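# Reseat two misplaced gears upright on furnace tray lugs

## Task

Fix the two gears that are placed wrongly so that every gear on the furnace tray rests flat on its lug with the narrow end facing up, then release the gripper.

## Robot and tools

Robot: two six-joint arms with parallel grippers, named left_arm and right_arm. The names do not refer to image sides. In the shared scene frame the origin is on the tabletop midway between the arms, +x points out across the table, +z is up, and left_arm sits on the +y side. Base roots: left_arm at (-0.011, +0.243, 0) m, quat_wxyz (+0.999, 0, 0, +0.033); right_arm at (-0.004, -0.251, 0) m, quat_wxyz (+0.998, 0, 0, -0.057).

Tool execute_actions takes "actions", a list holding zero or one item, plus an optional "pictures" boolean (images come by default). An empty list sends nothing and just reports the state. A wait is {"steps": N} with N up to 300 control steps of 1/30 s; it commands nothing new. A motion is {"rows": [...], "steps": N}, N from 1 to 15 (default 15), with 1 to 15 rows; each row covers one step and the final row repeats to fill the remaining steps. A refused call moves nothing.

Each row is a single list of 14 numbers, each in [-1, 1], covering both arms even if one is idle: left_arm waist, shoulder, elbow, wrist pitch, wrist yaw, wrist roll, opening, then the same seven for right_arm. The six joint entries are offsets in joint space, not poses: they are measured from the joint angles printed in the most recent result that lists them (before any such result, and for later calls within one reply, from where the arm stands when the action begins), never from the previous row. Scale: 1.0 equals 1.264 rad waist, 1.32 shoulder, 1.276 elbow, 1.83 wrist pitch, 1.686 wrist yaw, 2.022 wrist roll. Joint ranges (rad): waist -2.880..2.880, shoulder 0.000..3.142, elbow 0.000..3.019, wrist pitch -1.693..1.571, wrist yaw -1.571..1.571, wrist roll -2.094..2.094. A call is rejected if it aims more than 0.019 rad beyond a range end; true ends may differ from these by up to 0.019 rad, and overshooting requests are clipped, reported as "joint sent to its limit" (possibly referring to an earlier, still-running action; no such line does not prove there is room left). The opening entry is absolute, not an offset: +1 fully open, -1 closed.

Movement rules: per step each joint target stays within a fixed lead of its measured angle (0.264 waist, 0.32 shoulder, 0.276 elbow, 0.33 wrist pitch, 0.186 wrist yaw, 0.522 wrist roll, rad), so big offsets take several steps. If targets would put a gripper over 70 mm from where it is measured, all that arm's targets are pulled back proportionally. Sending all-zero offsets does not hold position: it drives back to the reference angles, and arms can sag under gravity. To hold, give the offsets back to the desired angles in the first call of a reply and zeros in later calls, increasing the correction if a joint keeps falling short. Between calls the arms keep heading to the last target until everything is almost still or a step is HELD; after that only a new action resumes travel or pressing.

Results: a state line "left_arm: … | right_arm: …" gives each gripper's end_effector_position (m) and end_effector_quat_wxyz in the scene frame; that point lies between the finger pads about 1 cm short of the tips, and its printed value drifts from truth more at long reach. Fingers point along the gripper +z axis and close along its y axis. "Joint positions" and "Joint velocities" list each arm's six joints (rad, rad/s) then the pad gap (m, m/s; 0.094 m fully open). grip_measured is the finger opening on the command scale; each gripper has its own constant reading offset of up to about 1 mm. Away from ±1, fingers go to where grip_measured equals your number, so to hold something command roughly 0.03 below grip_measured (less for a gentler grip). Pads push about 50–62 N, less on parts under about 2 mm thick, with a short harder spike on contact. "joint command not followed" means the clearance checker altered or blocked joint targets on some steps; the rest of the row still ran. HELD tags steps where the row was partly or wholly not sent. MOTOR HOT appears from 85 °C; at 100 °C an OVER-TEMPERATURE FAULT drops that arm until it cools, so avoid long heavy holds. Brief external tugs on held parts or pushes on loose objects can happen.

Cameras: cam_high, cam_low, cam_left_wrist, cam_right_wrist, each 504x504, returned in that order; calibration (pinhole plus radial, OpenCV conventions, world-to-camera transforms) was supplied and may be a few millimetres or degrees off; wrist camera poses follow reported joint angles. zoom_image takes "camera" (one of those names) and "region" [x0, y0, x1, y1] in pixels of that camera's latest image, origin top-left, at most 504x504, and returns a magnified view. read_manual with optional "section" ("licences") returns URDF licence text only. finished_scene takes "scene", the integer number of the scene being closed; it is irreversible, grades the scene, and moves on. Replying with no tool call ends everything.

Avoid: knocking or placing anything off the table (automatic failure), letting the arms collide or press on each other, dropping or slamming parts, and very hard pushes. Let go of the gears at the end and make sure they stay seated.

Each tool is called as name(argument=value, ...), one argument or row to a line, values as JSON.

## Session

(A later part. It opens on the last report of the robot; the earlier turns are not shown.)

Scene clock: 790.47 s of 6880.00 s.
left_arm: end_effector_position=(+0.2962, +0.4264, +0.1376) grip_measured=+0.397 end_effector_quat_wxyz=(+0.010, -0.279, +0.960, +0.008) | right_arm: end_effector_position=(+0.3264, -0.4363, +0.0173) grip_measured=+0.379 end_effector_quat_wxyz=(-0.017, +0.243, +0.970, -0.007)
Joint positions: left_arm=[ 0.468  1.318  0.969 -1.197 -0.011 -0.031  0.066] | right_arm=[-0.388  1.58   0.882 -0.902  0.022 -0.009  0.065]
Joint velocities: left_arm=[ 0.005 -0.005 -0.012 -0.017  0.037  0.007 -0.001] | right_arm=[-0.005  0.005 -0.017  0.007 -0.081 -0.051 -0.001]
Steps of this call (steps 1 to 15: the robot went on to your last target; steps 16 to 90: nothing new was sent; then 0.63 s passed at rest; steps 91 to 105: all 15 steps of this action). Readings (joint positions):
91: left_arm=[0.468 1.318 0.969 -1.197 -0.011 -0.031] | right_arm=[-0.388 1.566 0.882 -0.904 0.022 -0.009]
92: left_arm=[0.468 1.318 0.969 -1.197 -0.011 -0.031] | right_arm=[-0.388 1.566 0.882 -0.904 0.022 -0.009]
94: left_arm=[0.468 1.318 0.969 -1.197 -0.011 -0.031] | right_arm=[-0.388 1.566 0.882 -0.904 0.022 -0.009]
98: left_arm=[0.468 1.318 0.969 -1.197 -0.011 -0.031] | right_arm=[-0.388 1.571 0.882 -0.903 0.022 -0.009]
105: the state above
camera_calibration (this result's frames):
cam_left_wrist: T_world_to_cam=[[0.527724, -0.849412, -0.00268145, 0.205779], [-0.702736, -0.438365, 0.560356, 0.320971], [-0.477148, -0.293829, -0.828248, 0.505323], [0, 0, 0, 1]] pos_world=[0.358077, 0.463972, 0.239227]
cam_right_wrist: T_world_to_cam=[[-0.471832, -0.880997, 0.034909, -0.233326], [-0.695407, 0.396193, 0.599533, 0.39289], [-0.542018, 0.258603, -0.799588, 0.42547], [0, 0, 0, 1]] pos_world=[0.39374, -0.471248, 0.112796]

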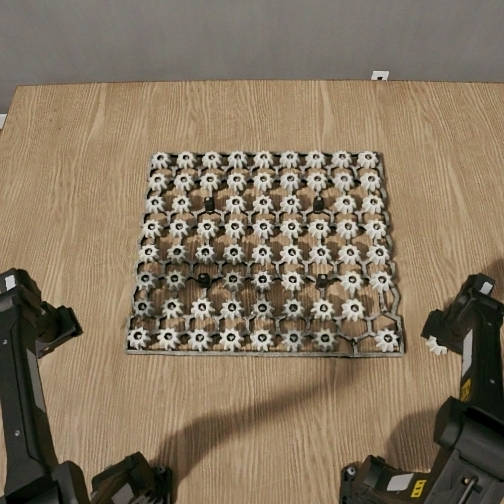

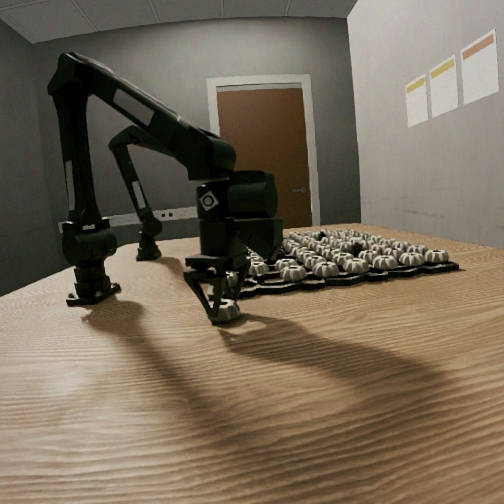

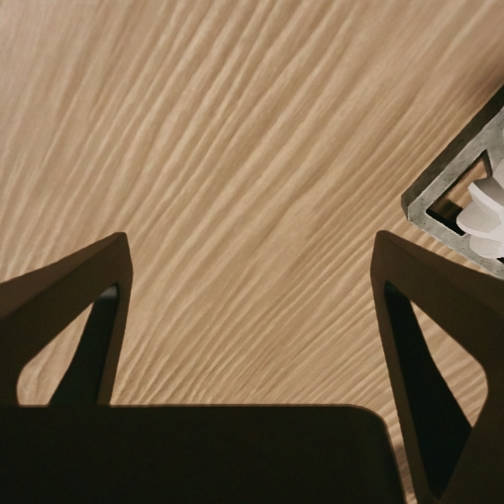

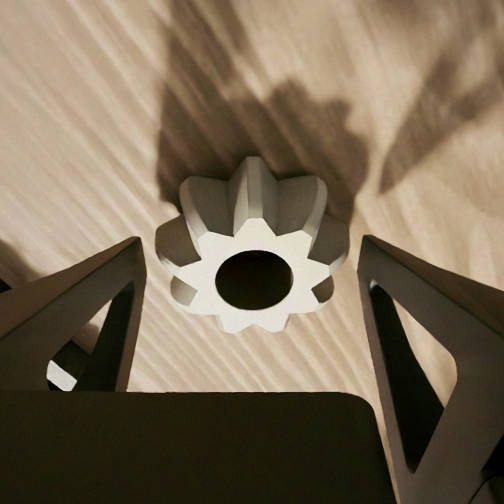

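Lower further and move outward a bit (q2+, q4+).

execute_actions(
  actions=[
    {"rows":[[0,0,0.015,0,0,0,0.4,0,0.008,0,0.008,0,0,0.38],[0,0,0.015,0,0,0,0.4,0,0.016,0,0.014,0,0,0.38],[0,0,0.015,0,0,0,0.4,0,0.016,0,0.014,0,0,0.38],[0,0,0.015,0,0,0,0.4,0,0.016,0,0.014,0,0,0.38],[0,0,0.015,0,0,0,0.4,0,0.016,0,0.014,0,0,0.38],[0,0,0.015,0,0,0,0.4,0,0.016,0,0.014,0,0,0.38],[0,0,0.015,0,0,0,0.4,0,0.016,0,0.014,0,0,0.38],[0,0,0.015,0,0,0,0.4,0,0.016,0,0.014,0,0,0.32],[0,0,0.015,0,0,0,0.4,0,0.016,0,0.014,0,0,0.27],[0,0,0.015,0,0,0,0.4,0,0.016,0,0.014,0,0,0.22],[0,0,0.015,0,0,0,0.4,0,0.016,0,0.014,0,0,0.18],[0,0,0.015,0,0,0,0.4,0,0.016,0,0.014,0,0,0.14],[0,0,0.015,0,0,0,0.4,0,0.016,0,0.014,0,0,0.12]],"steps":15},
  ],
)

execute_actions(
  actions=[
    {"steps":8},
  ],
)

Scene clock: 796.93 s of 6880.00 s.
left_arm: end_effector_position=(+0.2962, +0.4264, +0.1376) grip_measured=+0.397 end_effector_quat_wxyz=(+0.010, -0.279, +0.960, +0.008) | right_arm: end_effector_position=(+0.3290, -0.4379, +0.0167) grip_measured=+0.165 end_effector_quat_wxyz=(-0.012, +0.243, +0.970, -0.009)
Joint positions: left_arm=[ 0.468  1.318  0.969 -1.197 -0.011 -0.031  0.066] | right_arm=[-0.388  1.582  0.882 -0.89   0.023 -0.009  0.055]
Joint velocities: left_arm=[ 0.005 -0.005  0.022 -0.027 -0.066 -0.007 -0.   ] | right_arm=[-0.005 -0.005  0.002  0.002 -0.007  0.037  0.   ]
Steps of this call (steps 1 to 15: the robot went on to your last target; steps 16 to 90: nothing new was sent; then 2.97 s passed at rest; steps 91 to 105: all 15 steps of this action). Readings (joint positions):
91: left_arm=[0.468 1.318 0.969 -1.197 -0.011 -0.031] | right_arm=[-0.388 1.580 0.882 -0.902 0.022 -0.009]
92: left_arm=[0.468 1.318 0.969 -1.197 -0.011 -0.031] | right_arm=[-0.388 1.580 0.882 -0.900 0.022 -0.009]
94: left_arm=[0.468 1.318 0.969 -1.197 -0.011 -0.031] | right_arm=[-0.388 1.581 0.882 -0.893 0.022 -0.009]
98: left_arm=[0.468 1.318 0.969 -1.197 -0.011 -0.031] | right_arm=[-0.388 1.582 0.882 -0.890 0.022 -0.009]
105: the state above
camera_calibration (this result's frames):
cam_left_wrist: T_world_to_cam=[[0.527724, -0.849412, -0.00268145, 0.205779], [-0.702736, -0.438365, 0.560356, 0.320971], [-0.477148, -0.293829, -0.828248, 0.505323], [0, 0, 0, 1]] pos_world=[0.358077, 0.463972, 0.239227]
cam_right_wrist: T_world_to_cam=[[-0.472145, -0.880779, 0.0361587, -0.233352], [-0.701062, 0.400042, 0.590321, 0.399377], [-0.534407, 0.253367, -0.806359, 0.422091], [0, 0, 0, 1]] pos_world=[0.395381, -0.472243, 0.113034]

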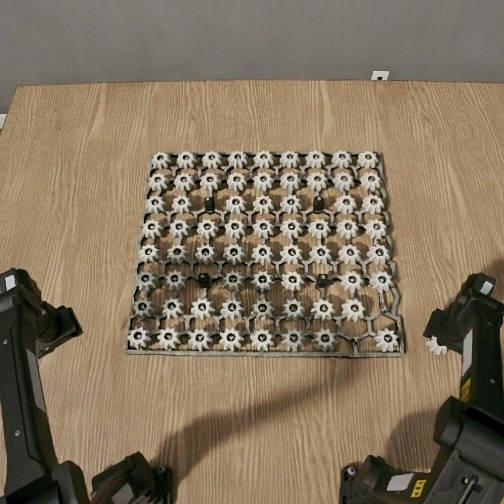

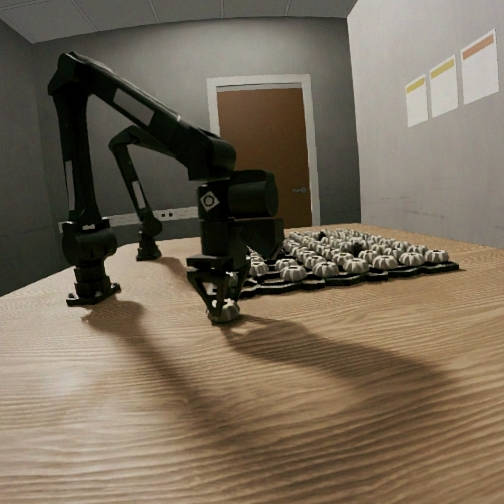

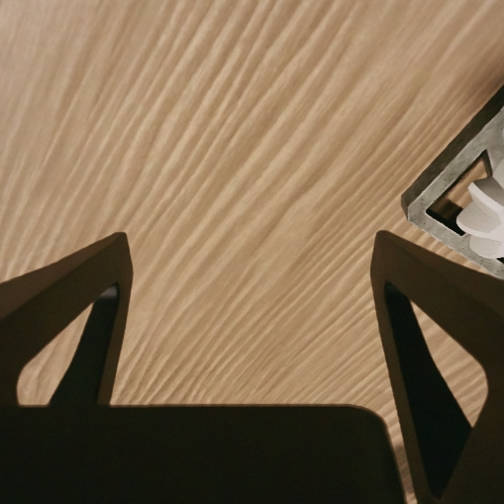

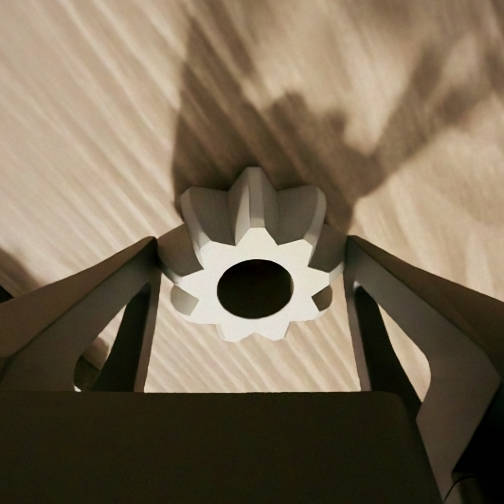

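Scene clock: 797.20 s of 6880.00 s.
left_arm: end_effector_position=(+0.2962, +0.4264, +0.1376) grip_measured=+0.397 end_effector_quat_wxyz=(+0.010, -0.279, +0.960, +0.008) | right_arm: end_effector_position=(+0.3290, -0.4379, +0.0167) grip_measured=+0.165 end_effector_quat_wxyz=(-0.012, +0.243, +0.970, -0.009)
Joint positions: left_arm=[ 0.468  1.318  0.969 -1.197 -0.011 -0.031  0.066] | right_arm=[-0.388  1.582  0.882 -0.89   0.023 -0.009  0.055]
Joint velocities: left_arm=[-0.005 -0.005  0.017  0.012 -0.051  0.051  0.   ] | right_arm=[-0.015 -0.015 -0.002  0.002  0.007 -0.007 -0.   ]
Steps of this call (steps 1 to 8: the robot went on to your last target). Readings (joint positions):
1: left_arm=[0.468 1.318 0.969 -1.197 -0.011 -0.031] | right_arm=[-0.388 1.582 0.882 -0.890 0.023 -0.009]
2: left_arm=[0.468 1.318 0.969 -1.197 -0.011 -0.031] | right_arm=[-0.388 1.582 0.882 -0.890 0.023 -0.009]
4: left_arm=[0.468 1.318 0.969 -1.197 -0.011 -0.031] | right_arm=[-0.388 1.582 0.882 -0.890 0.023 -0.009]
8: the state above
camera_calibration (this result's frames):
cam_left_wrist: T_world_to_cam=[[0.527724, -0.849412, -0.00268145, 0.205779], [-0.702736, -0.438365, 0.560356, 0.320971], [-0.477148, -0.293829, -0.828248, 0.505323], [0, 0, 0, 1]] pos_world=[0.358077, 0.463972, 0.239227]
cam_right_wrist: T_world_to_cam=[[-0.472145, -0.880779, 0.0361587, -0.233352], [-0.701062, 0.400042, 0.590321, 0.399377], [-0.534407, 0.253367, -0.806359, 0.422091], [0, 0, 0, 1]] pos_world=[0.395381, -0.472243, 0.113034]

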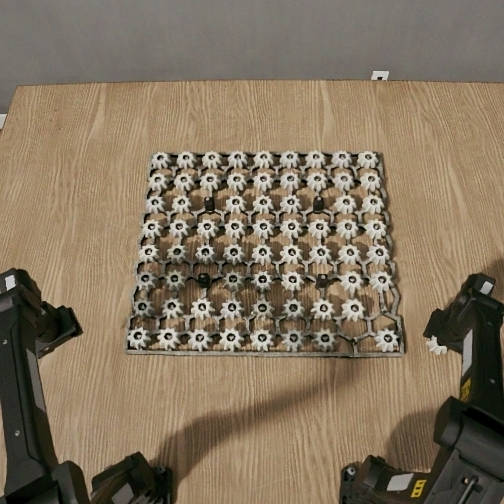

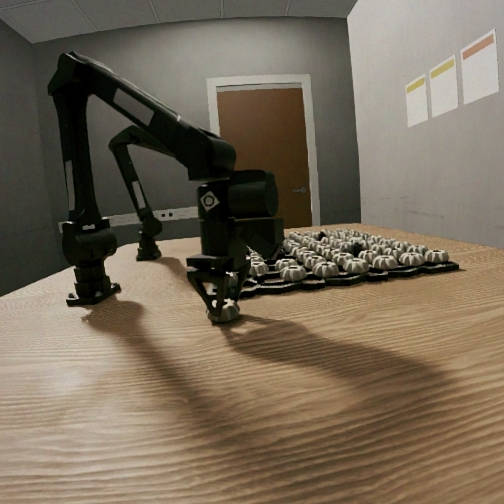

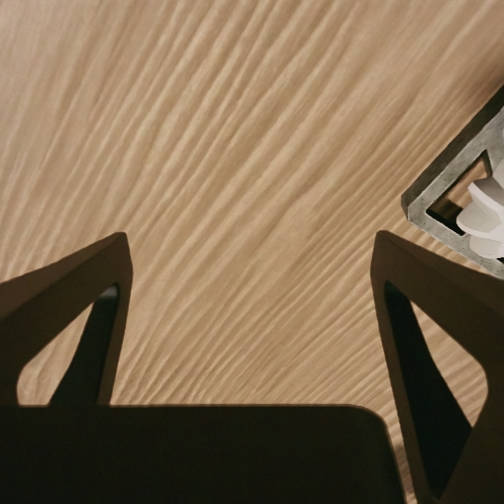

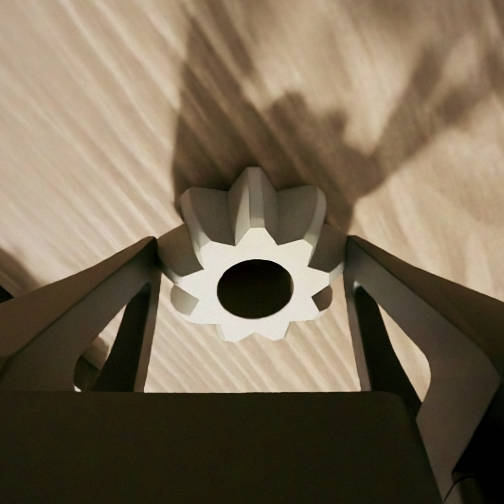

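execute_actions(
  actions=[
    {"rows":[[0,0,0.015,0,0,0,0.4,0,-0.02,0.03,-0.03,0,0,0.1],[0,0,0.015,0,0,0,0.4,0,-0.045,0.06,-0.065,0,0,0.1],[0,0,0.015,0,0,0,0.4,0,-0.07,0.09,-0.1,0,0,0.1],[0,0,0.015,0,0,0,0.4,0,-0.09,0.118,-0.13,0,0,0.1]],"steps":15},
  ],
)

zoom_image(
  camera="cam_high",
  region=[300,260,420,370],
)

Scene clock: 802.37 s of 6880.00 s.
left_arm: end_effector_position=(+0.2962, +0.4264, +0.1376) grip_measured=+0.397 end_effector_quat_wxyz=(+0.010, -0.279, +0.960, +0.008) | right_arm: end_effector_position=(+0.3386, -0.4434, +0.1104) grip_measured=+0.101 end_effector_quat_wxyz=(+0.010, +0.244, +0.970, -0.015)
Joint positions: left_arm=[ 0.468  1.318  0.969 -1.197 -0.011 -0.031  0.066] | right_arm=[-0.388  1.437  1.008 -1.115  0.025 -0.009  0.052]
Joint velocities: left_arm=[-0.005 -0.005 -0.002  0.002 -0.022 -0.051  0.001] | right_arm=[-0.015  0.103 -0.002 -0.007 -0.051 -0.037 -0.   ]
Steps of this call (steps 1 to 15: the robot went on to your last target; steps 16 to 90: nothing new was sent; then 1.67 s passed at rest; steps 91 to 105: all 15 steps of this action). Readings (joint positions):
91: left_arm=[0.468 1.318 0.969 -1.197 -0.011 -0.031] | right_arm=[-0.388 1.579 0.883 -0.896 0.024 -0.009]
92: left_arm=[0.468 1.318 0.969 -1.197 -0.011 -0.031] | right_arm=[-0.388 1.573 0.891 -0.919 0.025 -0.009]
94: left_arm=[0.468 1.318 0.969 -1.197 -0.011 -0.031] | right_arm=[-0.388 1.544 0.921 -1.008 0.025 -0.009]
98: left_arm=[0.468 1.318 0.969 -1.197 -0.011 -0.031] | right_arm=[-0.388 1.464 0.981 -1.103 0.025 -0.009]
105: the state above
camera_calibration (this result's frames):
cam_left_wrist: T_world_to_cam=[[0.527724, -0.849412, -0.00268145, 0.205779], [-0.702736, -0.438365, 0.560356, 0.320971], [-0.477148, -0.293829, -0.828248, 0.505323], [0, 0, 0, 1]] pos_world=[0.358077, 0.463972, 0.239227]
cam_right_wrist: T_world_to_cam=[[-0.473601, -0.879917, 0.0380589, -0.236436], [-0.723405, 0.413283, 0.553067, 0.370609], [-0.502382, 0.234401, -0.832267, 0.487766], [0, 0, 0, 1]] pos_world=[0.401169, -0.475543, 0.209979]

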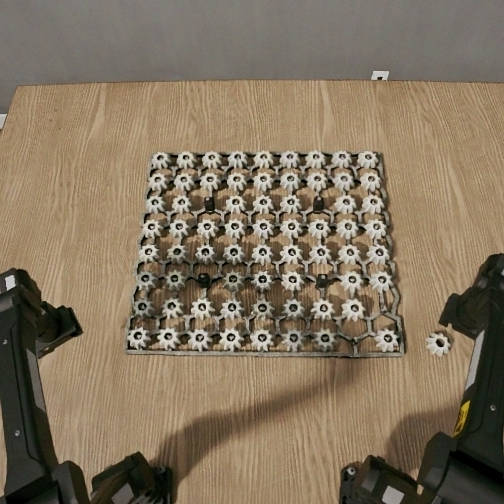

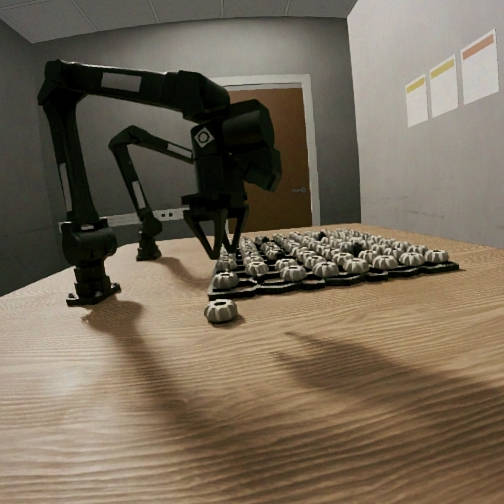

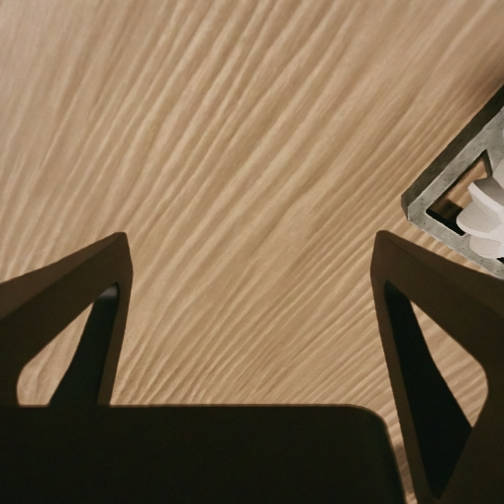

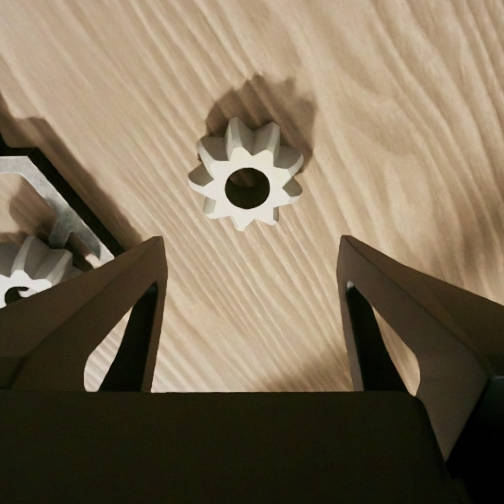

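Region (300, 260, 420, 370) of cam_high's 504x504 image, scaled by 4.200, with more detail than that image has; it fills the top 462 rows of this view, and the rest is white.

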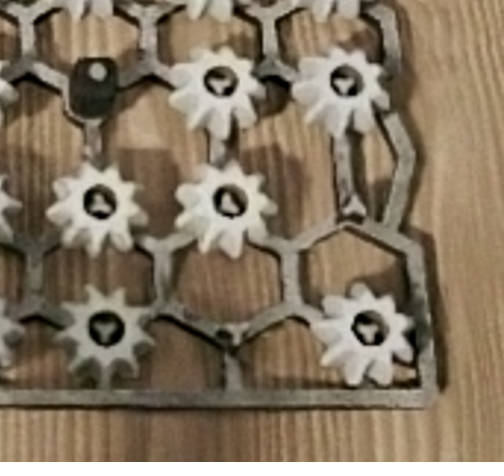

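zoom_image(
  camera="cam_high",
  region=[115,260,235,370],
)

zoom_image(
  camera="cam_high",
  region=[340,295,410,360],
)

Region (115, 260, 235, 370) of cam_high's 504x504 image, scaled by 4.200, with more detail than that image has; it fills the top 462 rows of this view, and the rest is white.

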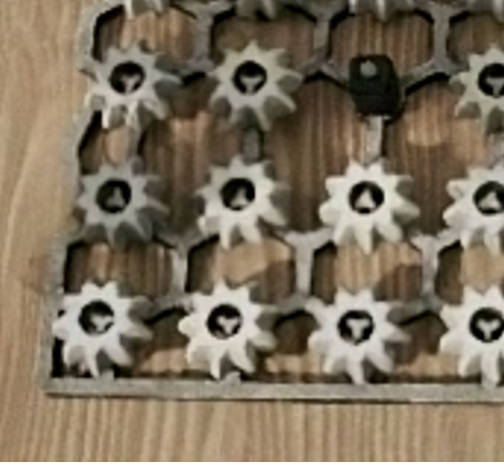

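Region (340, 295, 410, 360) of cam_high's 504x504 image, scaled by 7.200, with more detail than that image has; it fills the top 468 rows of this view, and the rest is white.

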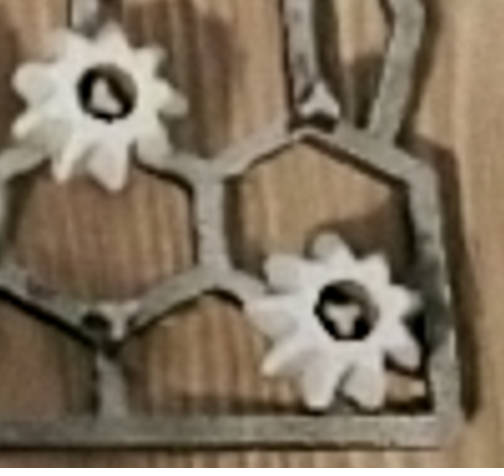

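execute_actions(
  actions=[
    {"rows":[[0,0,0.015,0,0,0,0.4,0,0.03,-0.02,0.03,0,0,0.4],[0,0,0.015,0,0,0,0.4,0,0.06,-0.05,0.07,0,0,0.4],[0,0,0.015,0,0,0,0.4,0,0.09,-0.08,0.105,0,0,0.4],[0,0,0.015,0,0,0,0.4,0,0.105,-0.095,0.118,0,0,0.4]],"steps":15},
  ],
)

execute_actions(
  actions=[
    {"steps":15},
  ],
)

Scene clock: 814.20 s of 6880.00 s.
left_arm: end_effector_position=(+0.2962, +0.4264, +0.1376) grip_measured=+0.397 end_effector_quat_wxyz=(+0.010, -0.279, +0.960, +0.008) | right_arm: end_effector_position=(+0.3226, -0.4347, +0.0137) grip_measured=+0.399 end_effector_quat_wxyz=(-0.027, +0.243, +0.970, -0.006)
Joint positions: left_arm=[ 0.468  1.318  0.969 -1.197 -0.011 -0.031  0.066] | right_arm=[-0.388  1.59   0.881 -0.912  0.025 -0.009  0.066]
Joint velocities: left_arm=[ 0.005  0.015 -0.017 -0.017 -0.066 -0.037 -0.   ] | right_arm=[-0.005 -0.132 -0.012  0.022 -0.037  0.051  0.   ]
Steps of this call (steps 1 to 30: the robot went on to your last target; steps 31 to 90: nothing new was sent; then 8.33 s passed at rest; steps 91 to 105: all 15 steps of this action). Readings (joint positions):
91: left_arm=[0.468 1.318 0.969 -1.197 -0.011 -0.031] | right_arm=[-0.388 1.450 1.006 -1.108 0.025 -0.009]
92: left_arm=[0.468 1.318 0.969 -1.197 -0.011 -0.031] | right_arm=[-0.388 1.452 0.999 -1.082 0.025 -0.009]
94: left_arm=[0.468 1.318 0.969 -1.197 -0.011 -0.031] | right_arm=[-0.388 1.468 0.967 -0.989 0.025 -0.009]
98: left_arm=[0.468 1.318 0.969 -1.197 -0.011 -0.031] | right_arm=[-0.388 1.557 0.905 -0.919 0.025 -0.009]
105: the state above
camera_calibration (this result's frames):
cam_left_wrist: T_world_to_cam=[[0.527724, -0.849412, -0.00268145, 0.205779], [-0.702736, -0.438365, 0.560356, 0.320971], [-0.477148, -0.293829, -0.828248, 0.505323], [0, 0, 0, 1]] pos_world=[0.358077, 0.463972, 0.239227]
cam_right_wrist: T_world_to_cam=[[-0.471039, -0.881321, 0.0373713, -0.234051], [-0.683691, 0.391526, 0.615852, 0.385739], [-0.557395, 0.26454, -0.786975, 0.427493], [0, 0, 0, 1]] pos_world=[0.391762, -0.47039, 0.107615]

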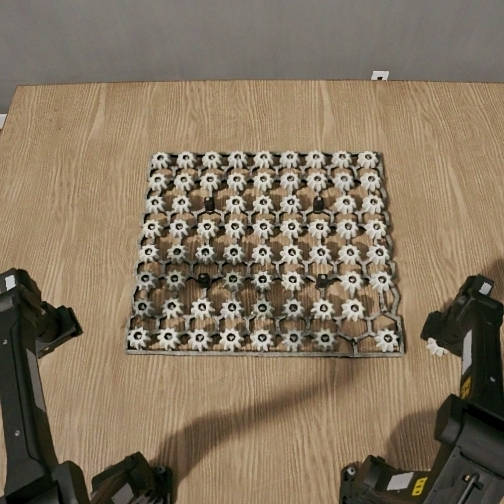

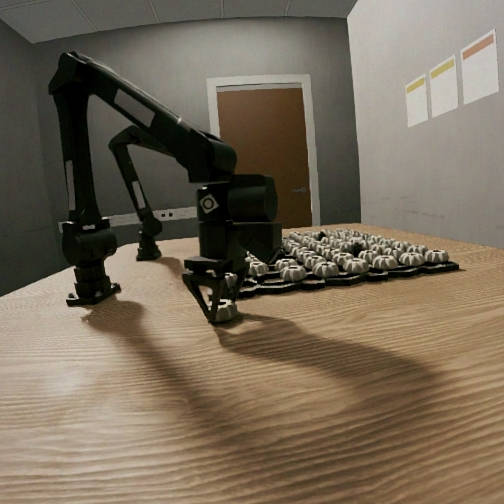

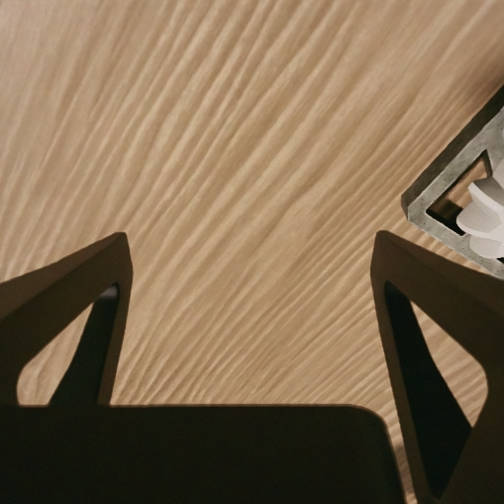

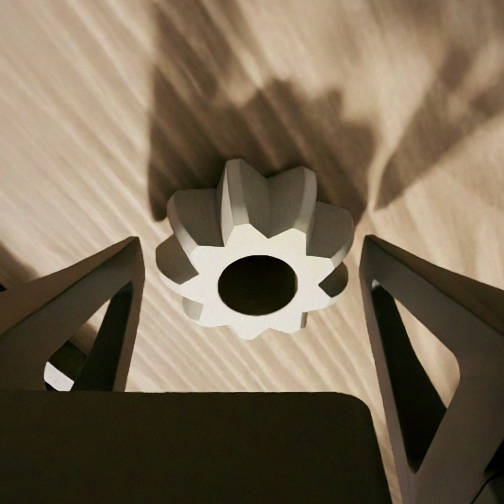

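Scene clock: 814.70 s of 6880.00 s.
left_arm: end_effector_position=(+0.2962, +0.4264, +0.1376) grip_measured=+0.397 end_effector_quat_wxyz=(+0.010, -0.279, +0.960, +0.008) | right_arm: end_effector_position=(+0.3242, -0.4356, +0.0186) grip_measured=+0.399 end_effector_quat_wxyz=(-0.020, +0.243, +0.970, -0.007)
Joint positions: left_arm=[ 0.468  1.318  0.969 -1.197 -0.011 -0.031  0.066] | right_arm=[-0.388  1.576  0.881 -0.911  0.025 -0.009  0.066]
Joint velocities: left_arm=[ 0.005  0.005 -0.017  0.002 -0.095 -0.081 -0.   ] | right_arm=[-0.005  0.005  0.002 -0.022 -0.081  0.037  0.001]
Steps of this call (steps 1 to 15: the robot went on to your last target). Readings (joint positions):
1: left_arm=[0.468 1.318 0.969 -1.197 -0.011 -0.031] | right_arm=[-0.388 1.586 0.881 -0.912 0.025 -0.009]
2: left_arm=[0.468 1.318 0.969 -1.197 -0.011 -0.031] | right_arm=[-0.388 1.583 0.881 -0.912 0.025 -0.009]
4: left_arm=[0.468 1.318 0.969 -1.197 -0.011 -0.031] | right_arm=[-0.388 1.578 0.881 -0.911 0.025 -0.009]
8: left_arm=[0.468 1.318 0.969 -1.197 -0.011 -0.031] | right_arm=[-0.388 1.576 0.881 -0.911 0.025 -0.009]
15: the state above
camera_calibration (this result's frames):
cam_left_wrist: T_world_to_cam=[[0.527724, -0.849412, -0.00268145, 0.205779], [-0.702736, -0.438365, 0.560356, 0.320971], [-0.477148, -0.293829, -0.828248, 0.505323], [0, 0, 0, 1]] pos_world=[0.358077, 0.463972, 0.239227]
cam_right_wrist: T_world_to_cam=[[-0.471527, -0.881053, 0.0375209, -0.233979], [-0.69165, 0.395886, 0.604065, 0.388915], [-0.547067, 0.258882, -0.796051, 0.4268], [0, 0, 0, 1]] pos_world=[0.392154, -0.470605, 0.113604]

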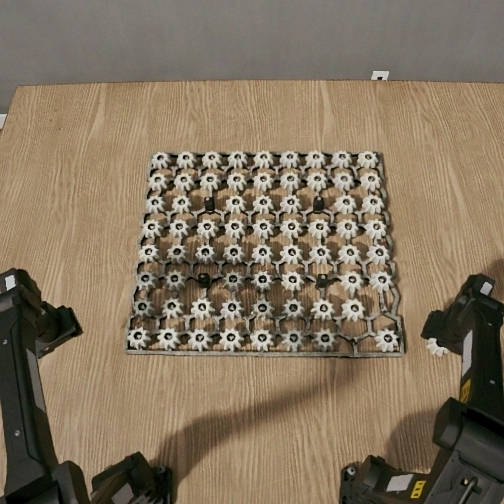

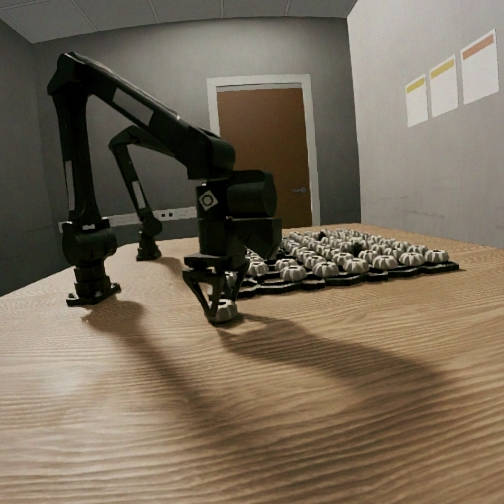

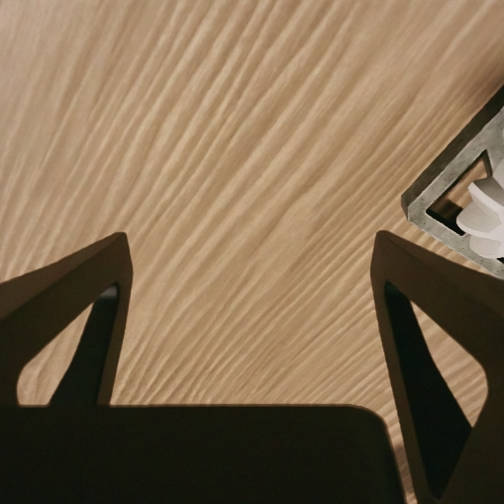

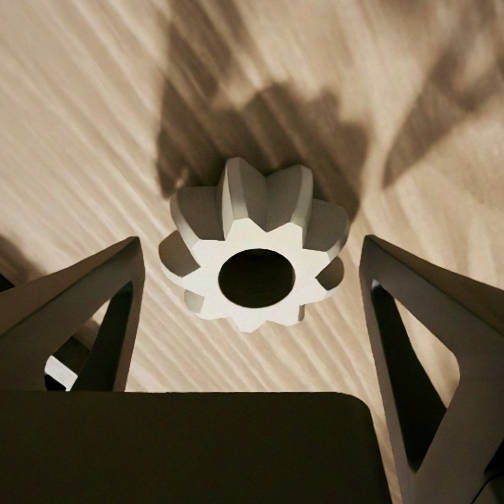

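execute_actions(
  actions=[
    {"rows":[[0,0,0.015,0,0,0,0.4,0,0.01,0,0.01,0,0,0.4],[0,0,0.015,0,0,0,0.4,0,0.02,0,0.018,0,0,0.4],[0,0,0.015,0,0,0,0.4,0,0.027,0,0.018,0,0,0.4]],"steps":15},
  ],
)

Scene clock: 818.27 s of 6880.00 s.
left_arm: end_effector_position=(+0.2962, +0.4264, +0.1376) grip_measured=+0.397 end_effector_quat_wxyz=(+0.010, -0.279, +0.960, +0.008) | right_arm: end_effector_position=(+0.3263, -0.4367, +0.0108) grip_measured=+0.399 end_effector_quat_wxyz=(-0.021, +0.243, +0.970, -0.007)
Joint positions: left_arm=[ 0.468  1.318  0.969 -1.197 -0.011 -0.031  0.066] | right_arm=[-0.388  1.597  0.881 -0.891  0.025 -0.009  0.066]
Joint velocities: left_arm=[-0.005  0.005  0.017 -0.002 -0.007 -0.022 -0.001] | right_arm=[ 0.005 -0.015 -0.012 -0.007  0.051 -0.022 -0.   ]
Steps of this call (steps 1 to 15: the robot went on to your last target; steps 16 to 90: nothing new was sent; then 0.07 s passed at rest; steps 91 to 105: all 15 steps of this action). Readings (joint positions):
91: left_arm=[0.468 1.318 0.969 -1.197 -0.011 -0.031] | right_arm=[-0.388 1.576 0.881 -0.910 0.025 -0.009]
92: left_arm=[0.468 1.318 0.969 -1.197 -0.011 -0.031] | right_arm=[-0.388 1.576 0.881 -0.907 0.025 -0.009]
94: left_arm=[0.468 1.318 0.969 -1.197 -0.011 -0.031] | right_arm=[-0.388 1.581 0.881 -0.896 0.025 -0.009]
98: left_arm=[0.468 1.318 0.969 -1.197 -0.011 -0.031] | right_arm=[-0.388 1.594 0.881 -0.891 0.025 -0.009]
105: the state above
camera_calibration (this result's frames):
cam_left_wrist: T_world_to_cam=[[0.527724, -0.849412, -0.00268145, 0.205779], [-0.702736, -0.438365, 0.560356, 0.320971], [-0.477148, -0.293829, -0.828248, 0.505323], [0, 0, 0, 1]] pos_world=[0.358077, 0.463972, 0.239227]
cam_right_wrist: T_world_to_cam=[[-0.471477, -0.88108, 0.037506, -0.233739], [-0.690841, 0.395443, 0.60528, 0.395053], [-0.548132, 0.259465, -0.795128, 0.42265], [0, 0, 0, 1]] pos_world=[0.394385, -0.471827, 0.10571]

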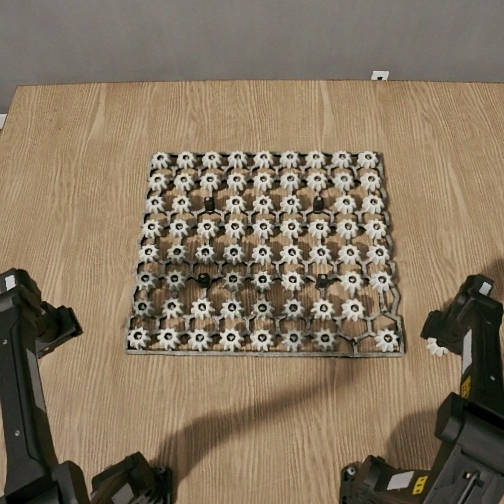

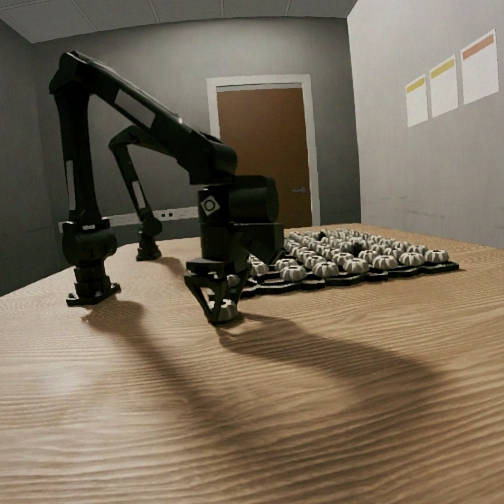

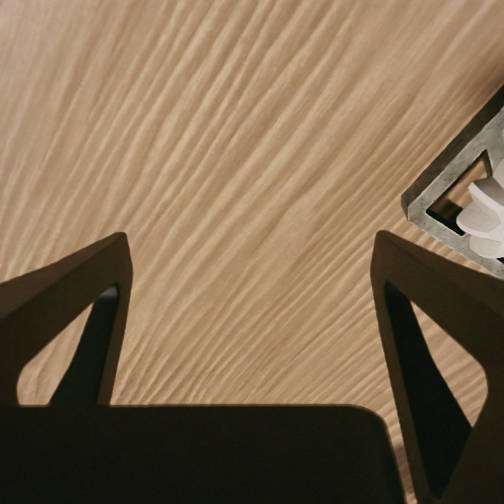

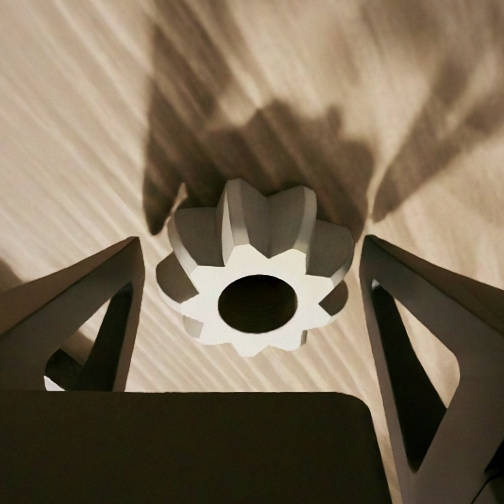

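Close.

execute_actions(
  actions=[
    {"rows":[[0,0,0.015,0,0,0,0.4,0,0.004,0,0,0,0,0.35],[0,0,0.015,0,0,0,0.4,0,0.004,0,0,0,0,0.3],[0,0,0.015,0,0,0,0.4,0,0.004,0,0,0,0,0.26],[0,0,0.015,0,0,0,0.4,0,0.004,0,0,0,0,0.22],[0,0,0.015,0,0,0,0.4,0,0.004,0,0,0,0,0.18],[0,0,0.015,0,0,0,0.4,0,0.004,0,0,0,0,0.14],[0,0,0.015,0,0,0,0.4,0,0.004,0,0,0,0,0.12]],"steps":15},
  ],
)

Scene clock: 823.30 s of 6880.00 s.
left_arm: end_effector_position=(+0.2962, +0.4264, +0.1376) grip_measured=+0.397 end_effector_quat_wxyz=(+0.010, -0.279, +0.960, +0.008) | right_arm: end_effector_position=(+0.3263, -0.4368, +0.0108) grip_measured=+0.177 end_effector_quat_wxyz=(-0.021, +0.243, +0.970, -0.007)
Joint positions: left_arm=[ 0.468  1.318  0.969 -1.197 -0.011 -0.031  0.066] | right_arm=[-0.388  1.597  0.881 -0.891  0.025 -0.009  0.055]
Joint velocities: left_arm=[-0.015  0.005 -0.012  0.027  0.037  0.022  0.   ] | right_arm=[ 0.005 -0.015 -0.002 -0.002 -0.051 -0.022 -0.001]
Steps of this call (steps 1 to 15: the robot went on to your last target; steps 16 to 90: nothing new was sent; then 1.53 s passed at rest; steps 91 to 105: all 15 steps of this action). Readings (joint positions):
91: left_arm=[0.468 1.318 0.969 -1.197 -0.011 -0.031] | right_arm=[-0.388 1.597 0.881 -0.891 0.025 -0.009]
92: left_arm=[0.468 1.318 0.969 -1.197 -0.011 -0.031] | right_arm=[-0.388 1.597 0.881 -0.891 0.025 -0.009]
94: left_arm=[0.468 1.318 0.969 -1.197 -0.011 -0.031] | right_arm=[-0.388 1.597 0.881 -0.891 0.025 -0.009]
98: left_arm=[0.468 1.318 0.969 -1.197 -0.011 -0.031] | right_arm=[-0.388 1.597 0.881 -0.891 0.025 -0.009]
105: the state above
camera_calibration (this result's frames):
cam_left_wrist: T_world_to_cam=[[0.527724, -0.849412, -0.00268145, 0.205779], [-0.702736, -0.438365, 0.560356, 0.320971], [-0.477148, -0.293829, -0.828248, 0.505323], [0, 0, 0, 1]] pos_world=[0.358077, 0.463972, 0.239227]
cam_right_wrist: T_world_to_cam=[[-0.471458, -0.881075, 0.0378869, -0.233812], [-0.690735, 0.395636, 0.605274, 0.395103], [-0.548281, 0.259191, -0.795115, 0.422578], [0, 0, 0, 1]] pos_world=[0.394371, -0.471851, 0.10571]

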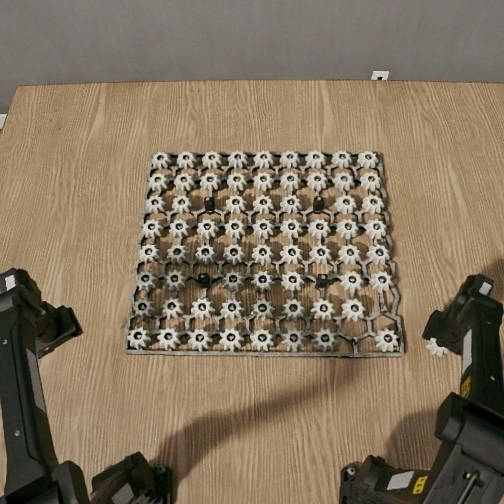

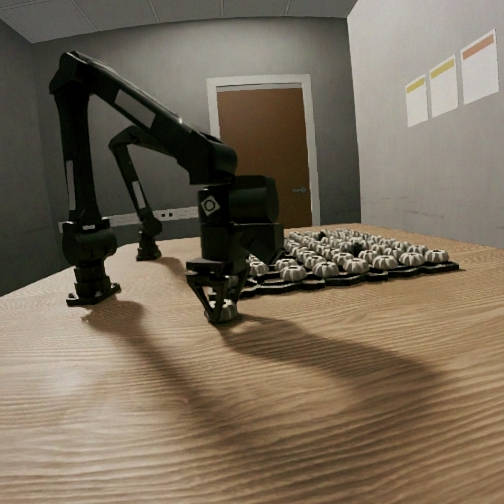

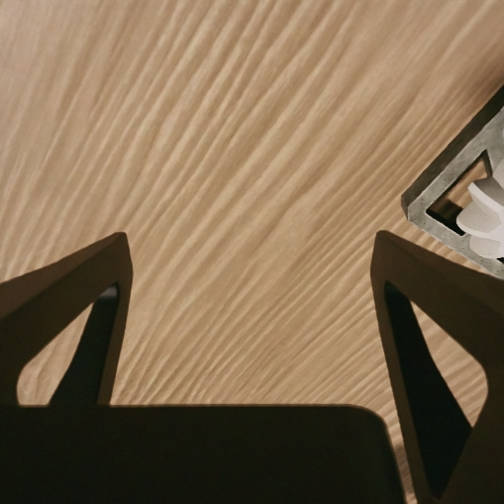

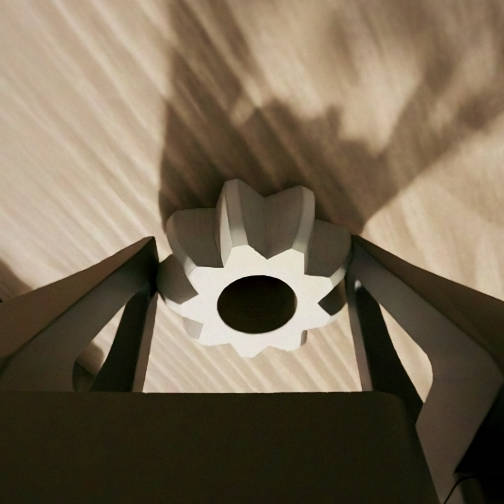

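Lift slowly, keep .13.

execute_actions(
  actions=[
    {"rows":[[0,0,0.015,0,0,0,0.4,0,-0.01,0.02,-0.015,0,0,0.13],[0,0,0.015,0,0,0,0.4,0,-0.025,0.04,-0.035,0,0,0.13],[0,0,0.015,0,0,0,0.4,0,-0.04,0.06,-0.06,0,0,0.13],[0,0,0.015,0,0,0,0.4,0,-0.055,0.08,-0.085,0,0,0.13],[0,0,0.015,0,0,0,0.4,0,-0.07,0.1,-0.11,0,0,0.13],[0,0,0.015,0,0,0,0.4,0,-0.085,0.118,-0.13,0,0,0.13]],"steps":15},
  ],
)

execute_actions(
  actions=[
    {"steps":15},
  ],
)

Scene clock: 828.37 s of 6880.00 s.
left_arm: end_effector_position=(+0.2962, +0.4264, +0.1376) grip_measured=+0.397 end_effector_quat_wxyz=(+0.010, -0.279, +0.960, +0.008) | right_arm: end_effector_position=(+0.3388, -0.4434, +0.1030) grip_measured=+0.132 end_effector_quat_wxyz=(+0.001, +0.243, +0.970, -0.013)
Joint positions: left_arm=[ 0.468  1.318  0.969 -1.197 -0.011 -0.031  0.066] | right_arm=[-0.388  1.457  1.009 -1.113  0.024 -0.009  0.053]
Joint velocities: left_arm=[ 0.005  0.005 -0.022  0.007 -0.051 -0.037  0.   ] | right_arm=[-0.005 -0.024 -0.002  0.007  0.007 -0.051 -0.   ]
Steps of this call (steps 1 to 15: the robot went on to your last target; steps 16 to 90: nothing new was sent; then 1.57 s passed at rest; steps 91 to 105: all 15 steps of this action). Readings (joint positions):
91: left_arm=[0.468 1.318 0.969 -1.197 -0.011 -0.031] | right_arm=[-0.388 1.597 0.881 -0.893 0.025 -0.009]
92: left_arm=[0.468 1.318 0.969 -1.197 -0.011 -0.031] | right_arm=[-0.388 1.596 0.882 -0.902 0.025 -0.009]
94: left_arm=[0.468 1.318 0.969 -1.197 -0.011 -0.031] | right_arm=[-0.388 1.589 0.889 -0.959 0.025 -0.009]
98: left_arm=[0.468 1.318 0.969 -1.197 -0.011 -0.031] | right_arm=[-0.388 1.535 0.937 -1.087 0.024 -0.009]
105: the state above
camera_calibration (this result's frames):
cam_left_wrist: T_world_to_cam=[[0.527724, -0.849412, -0.00268145, 0.205779], [-0.702736, -0.438365, 0.560356, 0.320971], [-0.477148, -0.293829, -0.828248, 0.505323], [0, 0, 0, 1]] pos_world=[0.358077, 0.463972, 0.239227]
cam_right_wrist: T_world_to_cam=[[-0.472675, -0.880453, 0.0371609, -0.236485], [-0.714952, 0.407796, 0.567931, 0.367969], [-0.51519, 0.241879, -0.822237, 0.488346], [0, 0, 0, 1]] pos_world=[0.402891, -0.47639, 0.201343]

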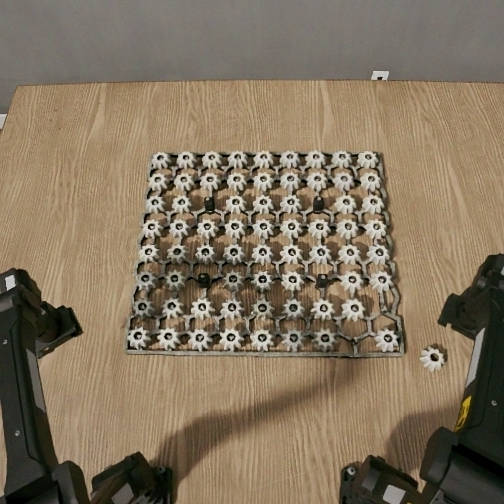

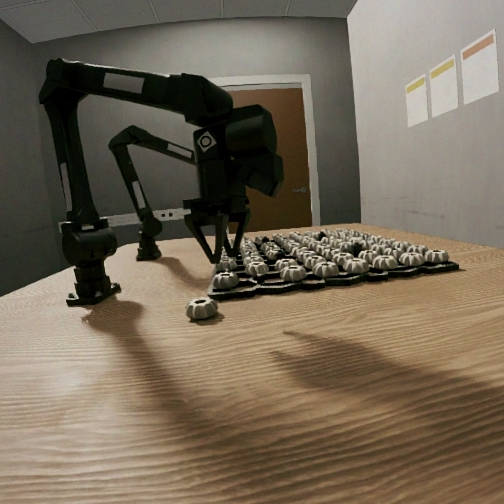

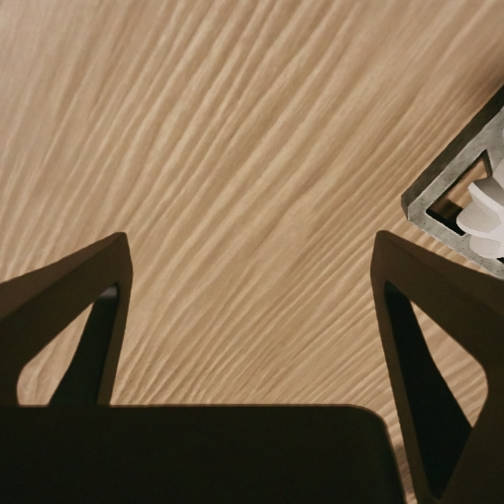

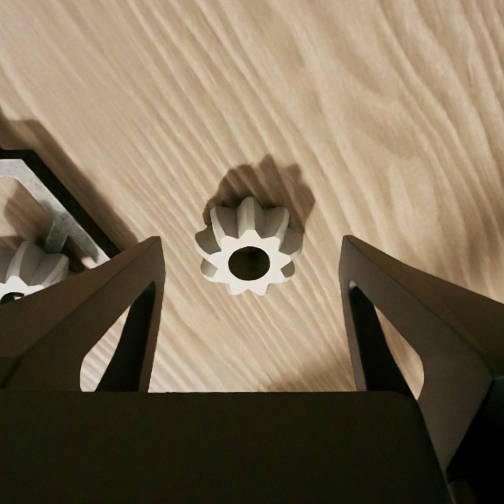

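Scene clock: 828.87 s of 6880.00 s.
left_arm: end_effector_position=(+0.2962, +0.4264, +0.1376) grip_measured=+0.397 end_effector_quat_wxyz=(+0.010, -0.279, +0.960, +0.008) | right_arm: end_effector_position=(+0.3374, -0.4427, +0.0982) grip_measured=+0.132 end_effector_quat_wxyz=(-0.007, +0.243, +0.970, -0.011)
Joint positions: left_arm=[ 0.468  1.318  0.969 -1.197 -0.011 -0.031  0.066] | right_arm=[-0.388  1.47   1.009 -1.118  0.024 -0.009  0.053]
Joint velocities: left_arm=[ 0.015  0.015 -0.002 -0.012 -0.066  0.007  0.001] | right_arm=[-0.005  0.005 -0.017 -0.012 -0.037  0.007 -0.001]
Steps of this call (steps 1 to 15: the robot went on to your last target). Readings (joint positions):
1: left_arm=[0.468 1.318 0.969 -1.197 -0.011 -0.031] | right_arm=[-0.388 1.457 1.009 -1.114 0.024 -0.009]
2: left_arm=[0.468 1.318 0.969 -1.197 -0.011 -0.031] | right_arm=[-0.388 1.460 1.009 -1.116 0.024 -0.009]
4: left_arm=[0.468 1.318 0.969 -1.197 -0.011 -0.031] | right_arm=[-0.388 1.465 1.009 -1.117 0.024 -0.009]
8: left_arm=[0.468 1.318 0.969 -1.197 -0.011 -0.031] | right_arm=[-0.388 1.470 1.009 -1.118 0.024 -0.009]
15: the state above
camera_calibration (this result's frames):
cam_left_wrist: T_world_to_cam=[[0.527724, -0.849412, -0.00268145, 0.205779], [-0.702736, -0.438365, 0.560356, 0.320971], [-0.477148, -0.293829, -0.828248, 0.505323], [0, 0, 0, 1]] pos_world=[0.358077, 0.463972, 0.239227]
cam_right_wrist: T_world_to_cam=[[-0.472105, -0.880765, 0.0370063, -0.236609], [-0.706101, 0.402947, 0.582284, 0.362907], [-0.527767, 0.248769, -0.812143, 0.489841], [0, 0, 0, 1]] pos_world=[0.403067, -0.476487, 0.195262]

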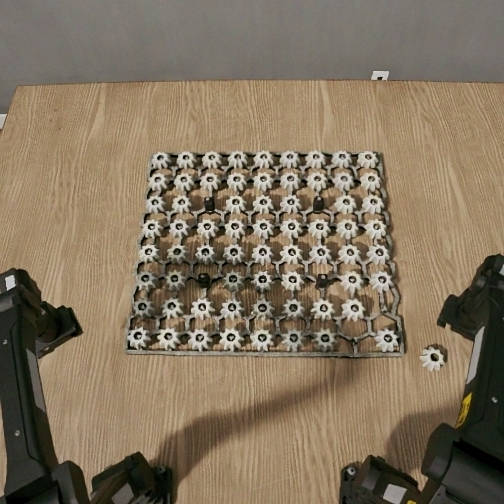

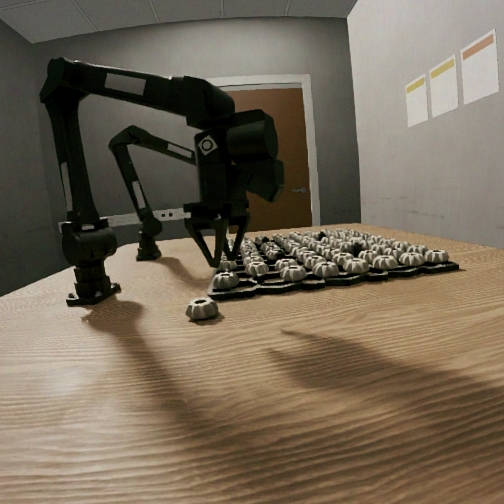

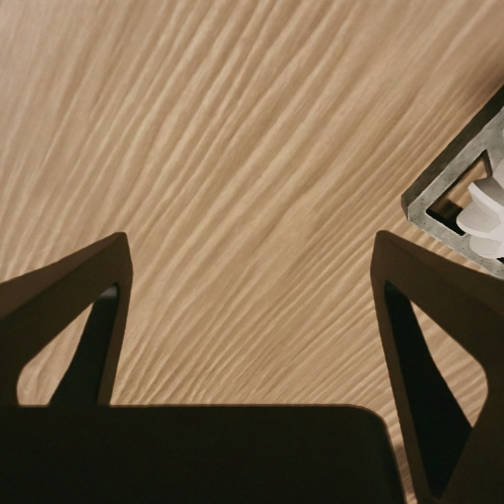

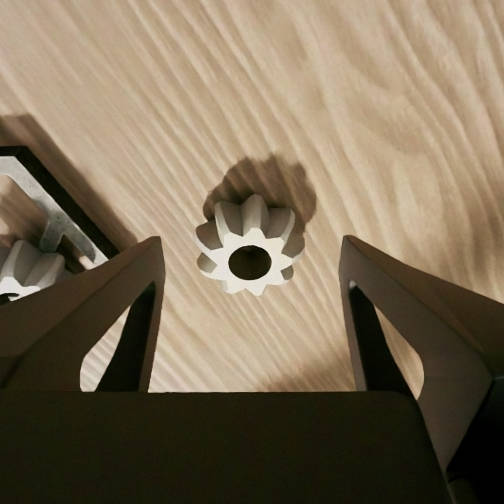

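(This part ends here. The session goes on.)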